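# Slide the darker box's tray out of its far end

## Task

Using pushes only, slide the inner tray of the darker of the two slide boxes outward through the box end that faces away from the robot base, so that it sticks out by at least a few centimetres and stays there without the robot holding it. It fails immediately if the gripper grasps the outer case of either box, if either box shifts or rotates more than slightly, or if a tray ends up roughly half out. Everything else must finish close to where it started, nothing may leave the table, and at the end the gripper must release and the arm must back away.

## Robot and tools

Robot: a single six-joint arm with a two-finger parallel gripper, mounted on the table. Joint order, used in every command row and every per-joint list in results: waist (joint_0), shoulder (joint_1), elbow (joint_2), wrist pitch (joint_3), wrist yaw (joint_4), wrist roll (joint_5). Go by this order only.

Frames: results report the hand in the scene frame. Its origin is on the table top straight under the arm base, +z up, and +y lies to the left when facing along +x. The base itself may be slightly tilted. end_effector_position (metres) is the point midway between the finger pads, about 3-4 cm short of the fingertips; end_effector_quat_wxyz is its orientation. The fingers point along the gripper's +x and close along its y. Reported hand position gets less accurate at long reach.

Command row: 7 numbers, each in [-1, 1]. The first six are joint displacements on a scaled unit: 1.0 equals 0.9615 rad for waist, shoulder and elbow, 1.713 rad for wrist pitch, 1.767 for wrist yaw, 1.728 for wrist roll. The seventh is the gripper opening and is absolute, not an offset: +1 fully open, about -0.80 where empty fingers touch, anything lower changes nothing. Closing from fully open takes at least about 0.5 s. Joint ranges (rad): waist -3.054..3.054, shoulder 0.000..3.142, elbow 0.000..2.356, wrist pitch -1.571..1.571, wrist yaw -1.571..1.571, wrist roll -3.142..3.142; true ends may differ by 0.010 rad.

execute_actions(actions): a list of actions for this one arm. Each action is a list of 1 to 15 rows; each row runs one 1/30 s control step, and if fewer than 15 rows are given the last one is repeated to fill 15 steps (0.5 s per action). The six joint numbers in every row are offsets from the joint angles at the start of that action (for the first action, the last reported angles), not from the previous row. An action that would push a joint more than 0.010 rad beyond its range is refused; a malformed action, or a bad first action, rejects the whole call with no motion. Requests past a real end are clipped there and the result may print "joint sent to its limit". An empty list just returns state and images.

move(target, speed, blocking): target is one 7-number row; its six joint numbers are offsets from the Joint positions in the latest result that listed them, and the seventh is the absolute opening, applied at the start. All joints travel together and finish together, so the hand follows a curve; paths take 0.5 to 10 s and stop after 10 s even if short. speed (rad/s, 0.01 to 2, default 0.5) caps the fastest joint's path. Nothing slows for obstacles; faster contact hits harder, and aiming further past a contact presses harder. With blocking=false you get a result after 0.5 s while motion continues; other moves and execute_actions are refused until a result shows it ended, so use wait or stop. The extra "move:" line gives the ending (done, off_target, moving, held, fault), limits=held or limits=none, and the joint furthest from target.

wait(seconds): 0 to 10 s, holding the last command; returns early if a running move ends. stop(): brakes a running move (needs room to brake; fingers keep moving). zoom_image(camera, region): camera is cam_high, cam_low or cam_wrist, all 504x504; region is [x0, y0, x1, y1] in pixels from the top-left, at most 504 by 504. read_manual(section): only "licences"; no motion. finished_scene(scene): ends the current scene, given its number; irreversible; reports success.

Result lines: Joint positions and Joint velocities (rad, rad/s, then finger-pad gap in m; 0.088 open). Joint targets are what the joints are currently driven toward and may change on their own. grip_measured is the measured opening on the command scale; to hold something, command below it. Step readings list joint angles at some steps, HELD where part of a row was held back. "joint command not followed" means the clearance check changed targets. MOTOR HOT warns from 50 °C; OVER-TEMPERATURE FAULT means the arm is held until cool, and may go limp.

Motion limits: each step a joint's target stays within 0.211 rad (waist, shoulder, elbow), 0.213 (wrist pitch), 0.267 (wrist yaw), 0.228 (wrist roll) of its measured angle, and targets that would put the hand over 70 mm from where it is are scaled back. Big displacements therefore need several actions; unfinished motion should be re-commanded. Friction can leave joints short, especially at long reach, so check angles after moving.

Cautions: load limits (N m) are waist 17.8, shoulder 22, elbow 22, wrist pitch 5.8, wrist yaw 5.78, wrist roll 5.42; reaching one stops the arm for 10 s and skips the rest of the call. Avoid fast contacts, hard pushes, slips and knocking anything off the table. Push the tray gently from the near end, never grasp a box's outer case, keep both boxes still, stop well before half the tray is out, then open and retreat before ending.

Each tool is called after ">>>" in YAML: its name, and indented under it one key for each argument.

## Session

>>> execute_actions:
  actions: []

Scene clock: 0.00 s.
end_effector_position=(+0.0679, +0.3406, +0.2428) grip_measured=+0.855 end_effector_quat_wxyz=(-0.406, +0.591, -0.484, -0.502) end_effector_velocity=(-0.002, -0.001, -0.000) end_effector_angular_velocity=(-0.006, +0.010, +0.009)
Joint names: [waist, shoulder, elbow, wrist pitch, wrist yaw, wrist roll]
Joint positions: [ 1.323  1.864  1.419 -1.15   0.096 -0.344  0.081]
Joint velocities: [ 0.002  0.002  0.002 -0.007 -0.007 -0.007  0.   ]
Motor temperatures (°C, as the motors report them): [25 24 26 26 25 26]
Heat: hottest elbow 26 °C (+0.0 °C/min).
Joint targets: [1.323 1.864 1.419 -1.150 0.096 -0.344]

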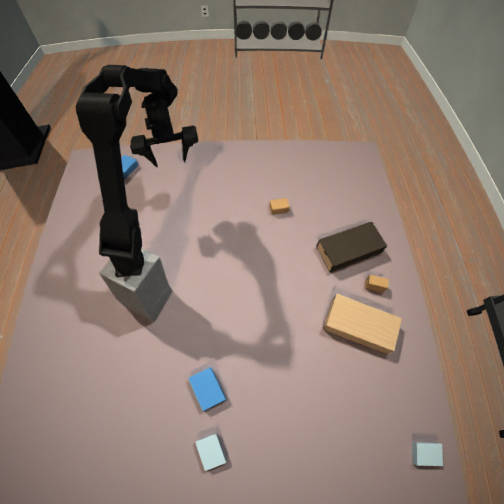

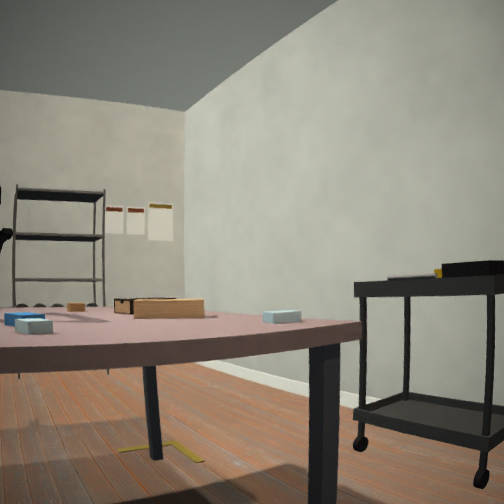

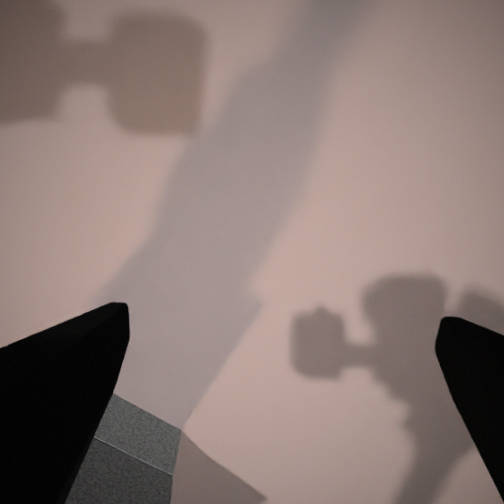

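>>> move:
  target: [-1,0,-0.7,1,-0.111,0.287,-1]
  speed: 1

>>> move:
  target: [-0.29,0.69,0,0.48,0,0,-1]
  speed: 0.8

>>> move:
  target: [0,0.36,0.37,0.095,0,0,-1]

Scene clock: 2.93 s.
end_effector_position=(+0.3938, +0.2158, +0.2021) grip_measured=-0.777 end_effector_quat_wxyz=(+0.917, -0.032, +0.327, +0.227) end_effector_velocity=(-0.003, -0.002, -0.003) end_effector_angular_velocity=(-0.011, +0.019, +0.006)
Joint names: [waist, shoulder, elbow, wrist pitch, wrist yaw, wrist roll]
Joint positions: [ 0.363  1.864  0.758  0.561 -0.097  0.15   0.001]
Joint velocities: [-0.002 -0.002 -0.002 -0.022 -0.007 -0.007 -0.   ]
Motor temperatures (°C, as the motors report them): [25 25 27 26 25 26]
Heat: hottest elbow 27 °C (+0.0 °C/min).
Joint targets: [0.361 1.864 0.746 0.563 -0.101 0.152]
move: off_target; limits=none; farthest joint: the elbow, 0.012 radians from its target (0.673 radians at the start)

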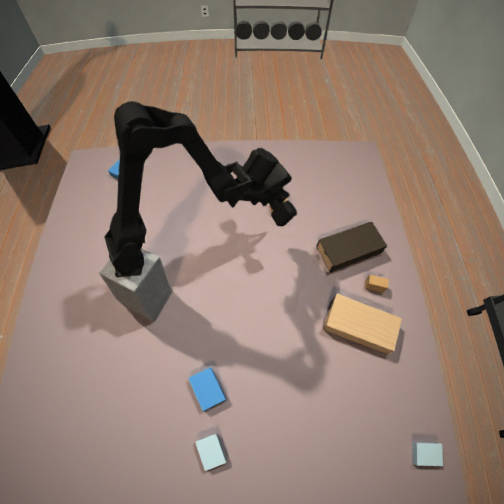

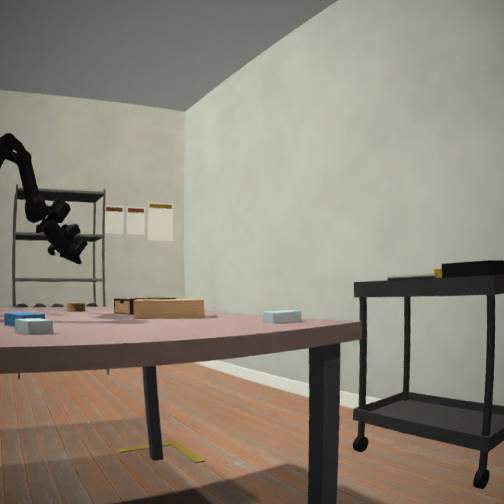

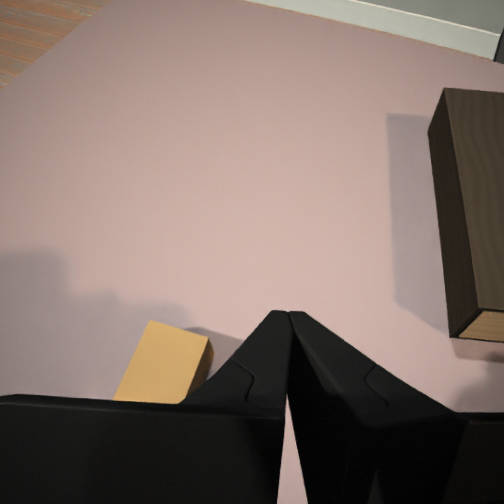

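Scene clock: 4.70 s.
end_effector_position=(+0.4335, +0.0862, +0.0904) grip_measured=-0.777 end_effector_quat_wxyz=(+0.966, +0.006, +0.234, +0.110) end_effector_velocity=(+0.001, -0.002, +0.001) end_effector_angular_velocity=(-0.010, -0.001, -0.006)
Joint names: [waist, shoulder, elbow, wrist pitch, wrist yaw, wrist roll]
Joint positions: [ 0.087  2.515  0.758  1.382 -0.097  0.15   0.001]
Joint velocities: [-0.002 -0.007 -0.002 -0.007  0.007 -0.007 -0.   ]
Motor temperatures (°C, as the motors report them): [25 26 27 26 25 26]
Heat: hottest elbow 27 °C (+0.0 °C/min).
Joint targets: [0.084 2.527 0.758 1.384 -0.097 0.150]
move: off_target; limits=none; farthest joint: the shoulder, 0.013 radians from its target (0.664 radians at the start)

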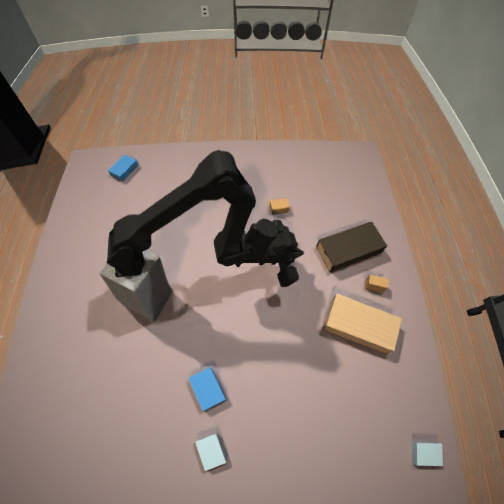

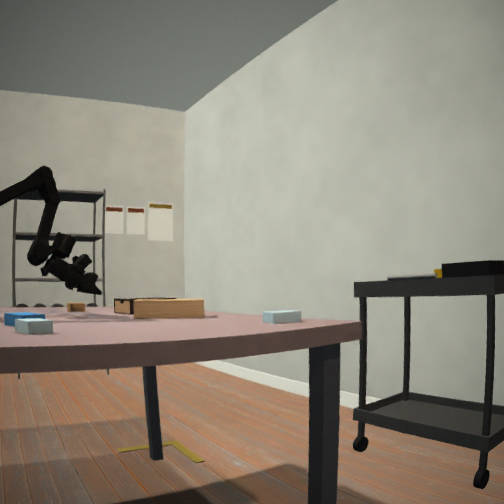

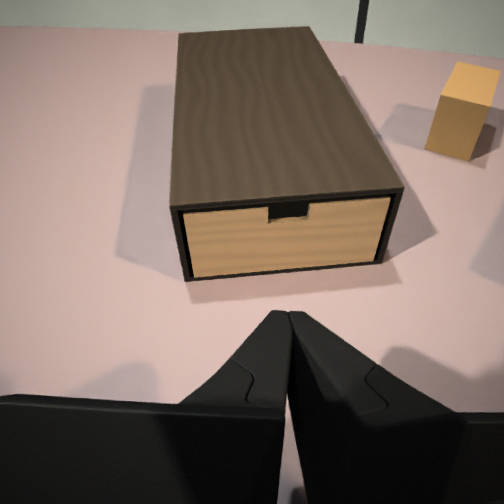

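Scene clock: 6.07 s.
end_effector_position=(+0.4840, +0.0907, +0.0456) grip_measured=-0.777 end_effector_quat_wxyz=(+0.981, +0.010, +0.147, +0.124) end_effector_velocity=(-0.002, +0.001, -0.003) end_effector_angular_velocity=(-0.004, +0.013, +0.019)
Joint names: [waist, shoulder, elbow, wrist pitch, wrist yaw, wrist roll]
Joint positions: [ 0.087  2.847  1.108  1.544 -0.097  0.15   0.001]
Joint velocities: [-0.002  0.002 -0.002 -0.007 -0.022 -0.007 -0.   ]
Motor temperatures (°C, as the motors report them): [25 26 27 27 25 26]
Heat: hottest elbow 27 °C (+9.9 °C/min).
Joint targets: [0.087 2.861 1.114 1.545 -0.097 0.150]
move: off_target; limits=none; farthest joint: the shoulder, 0.014 radians from its target (0.346 radians at the start)

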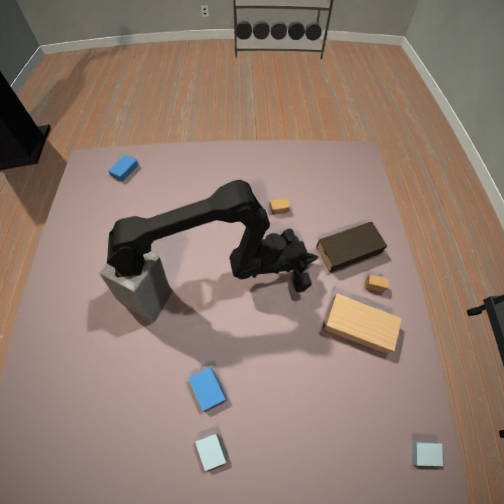

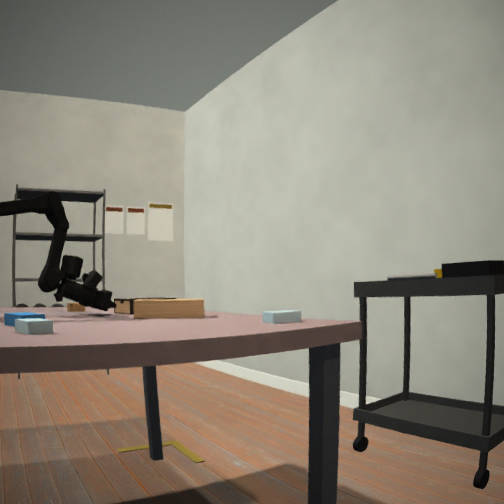

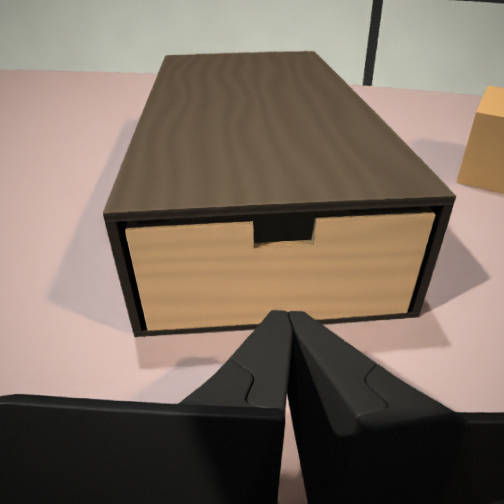

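>>> move:
  target: [0,0.07,0.13,-0.04,-0.04,-0.03,-1]
  speed: 0.15

>>> move:
  target: [0.015,0.035,0.16,-0.075,0,0,-1]
  speed: 0.12

Scene clock: 7.70 s.
end_effector_position=(+0.4996, +0.1022, +0.0311) grip_measured=-0.777 end_effector_quat_wxyz=(+0.976, -0.010, +0.148, +0.160) end_effector_velocity=(-0.003, +0.001, -0.003) end_effector_angular_velocity=(-0.004, +0.013, +0.019)
Joint names: [waist, shoulder, elbow, wrist pitch, wrist yaw, wrist roll]
Joint positions: [ 0.087  2.9    1.225  1.478 -0.163  0.101  0.001]
Joint velocities: [-0.002  0.002 -0.002 -0.007 -0.022 -0.007 -0.   ]
Motor temperatures (°C, as the motors report them): [25 26 27 27 25 26]
Heat: hottest elbow 27 °C (+7.8 °C/min).
Joint targets: [0.087 2.914 1.233 1.475 -0.167 0.098]
move: off_target; limits=none; farthest joint: the shoulder, 0.014 radians from its target (0.067 radians at the start)

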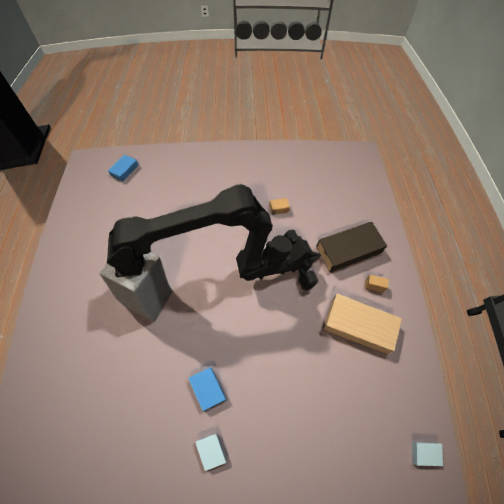

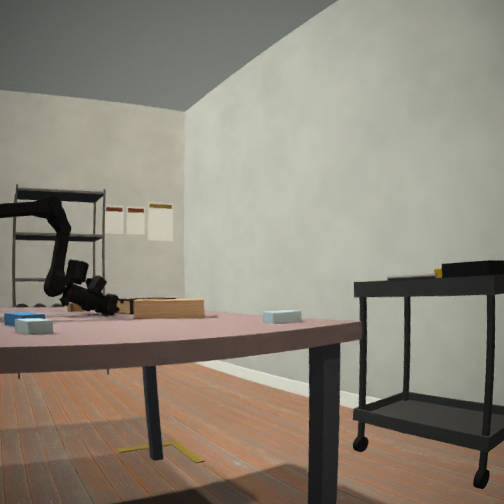

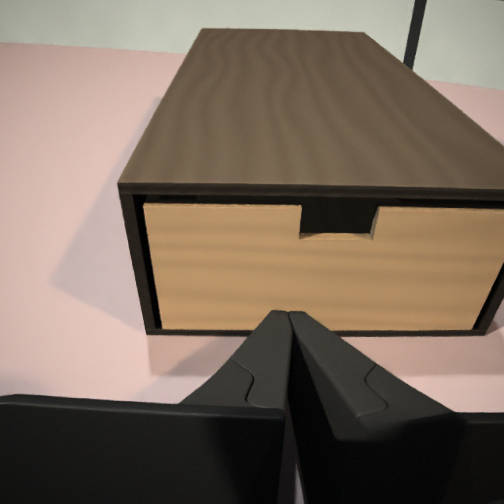

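Scene clock: 9.40 s.
end_effector_position=(+0.5308, +0.1143, +0.0307) grip_measured=-0.777 end_effector_quat_wxyz=(+0.975, -0.011, +0.146, +0.165) end_effector_velocity=(+0.002, -0.002, +0.001) end_effector_angular_velocity=(-0.022, -0.006, -0.003)
Joint names: [waist, shoulder, elbow, wrist pitch, wrist yaw, wrist roll]
Joint positions: [ 0.097  2.917  1.371  1.353 -0.163  0.099  0.001]
Joint velocities: [-0.002 -0.002  0.002 -0.007  0.007 -0.022 -0.   ]
Motor temperatures (°C, as the motors report them): [25 27 27 27 25 26]
Heat: hottest shoulder 27 °C (+6.4 °C/min).
Joint targets: [0.101 2.934 1.379 1.349 -0.163 0.100]
move: off_target; limits=none; farthest joint: the shoulder, 0.017 radians from its target (0.033 radians at the start)

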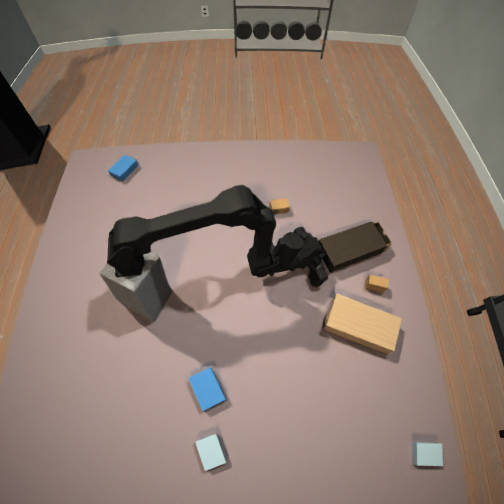

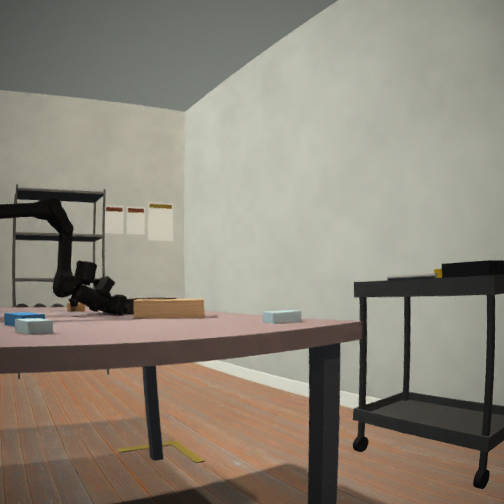

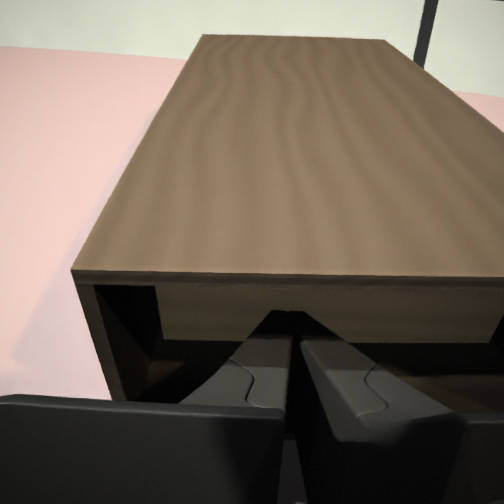

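>>> move:
  target: [-0.015,0.035,0.095,-0.04,0,0,-1]
  speed: 0.12

>>> move:
  target: [-0.02,-0.09,-0.38,0.15,0,0,-1]

Scene clock: 11.27 s.
end_effector_position=(+0.5493, +0.1113, +0.0314) grip_measured=-0.777 end_effector_quat_wxyz=(+0.977, -0.011, +0.144, +0.160) end_effector_velocity=(-0.001, -0.001, -0.001) end_effector_angular_velocity=(-0.006, +0.006, +0.006)
Joint names: [waist, shoulder, elbow, wrist pitch, wrist yaw, wrist roll]
Joint positions: [ 0.085  2.933  1.454  1.289 -0.163  0.098  0.001]
Joint velocities: [-0.002 -0.002 -0.002 -0.007 -0.007 -0.007 -0.   ]
Motor temperatures (°C, as the motors report them): [25 27 27 27 25 26]
Heat: hottest shoulder 27 °C (+5.3 °C/min).
Joint targets: [0.083 2.951 1.463 1.285 -0.163 0.099]
move: off_target; limits=none; farthest joint: the shoulder, 0.018 radians from its target (0.033 radians at the start)

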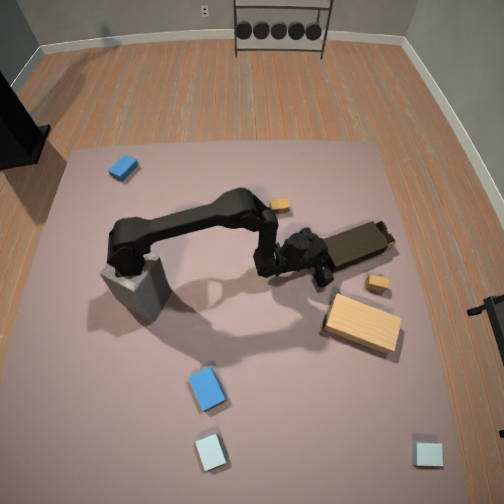

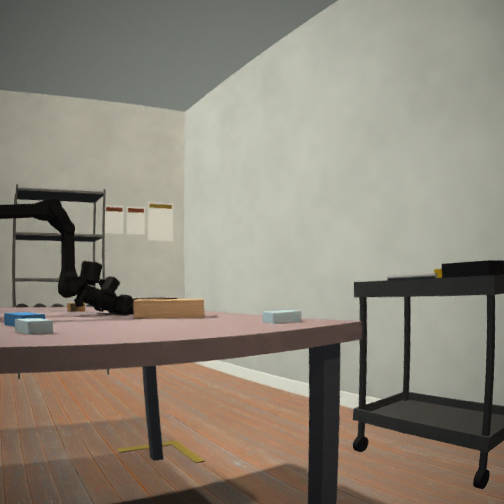

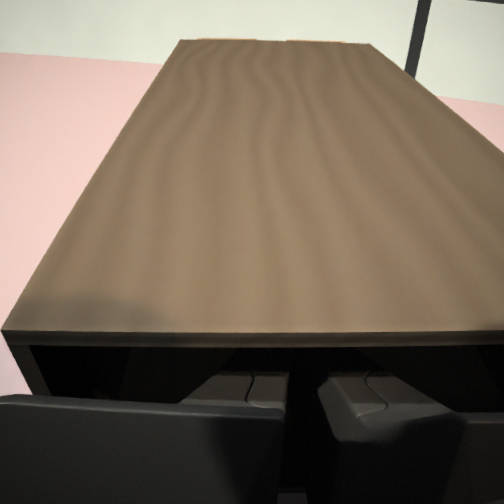

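Scene clock: 12.60 s.
end_effector_position=(+0.4770, +0.0894, +0.0391) grip_measured=-0.777 end_effector_quat_wxyz=(+0.976, -0.011, +0.156, +0.150) end_effector_velocity=(-0.000, -0.000, +0.004) end_effector_angular_velocity=(+0.000, -0.007, +0.017)
Joint names: [waist, shoulder, elbow, wrist pitch, wrist yaw, wrist roll]
Joint positions: [ 0.068  2.857  1.096  1.544 -0.163  0.096  0.001]
Joint velocities: [-0.007 -0.007 -0.007  0.007 -0.022 -0.007 -0.   ]
Motor temperatures (°C, as the motors report them): [25 28 27 28 25 26]
Heat: hottest shoulder 28 °C (+9.5 °C/min).
Joint targets: [0.066 2.846 1.089 1.546 -0.163 0.099]
move: off_target; limits=none; farthest joint: the shoulder, 0.011 radians from its target (0.087 radians at the start)

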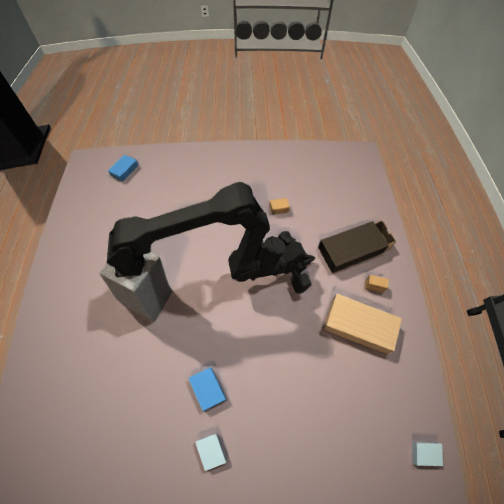

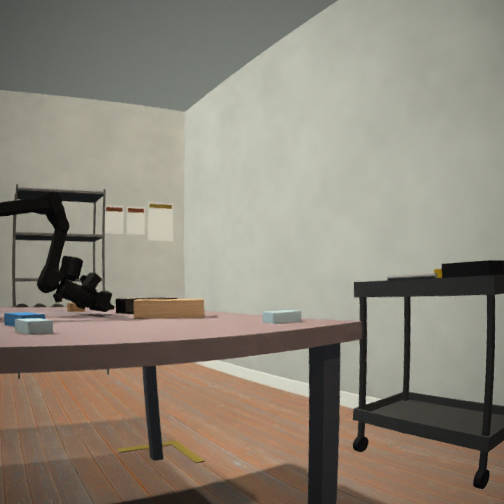

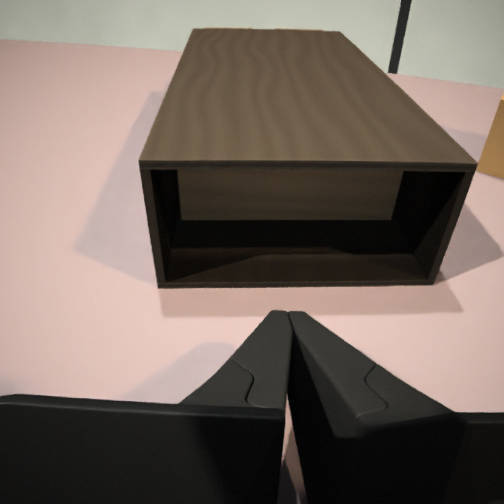

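>>> finished_scene:
  scene: 2

The scene is finished: the task was done.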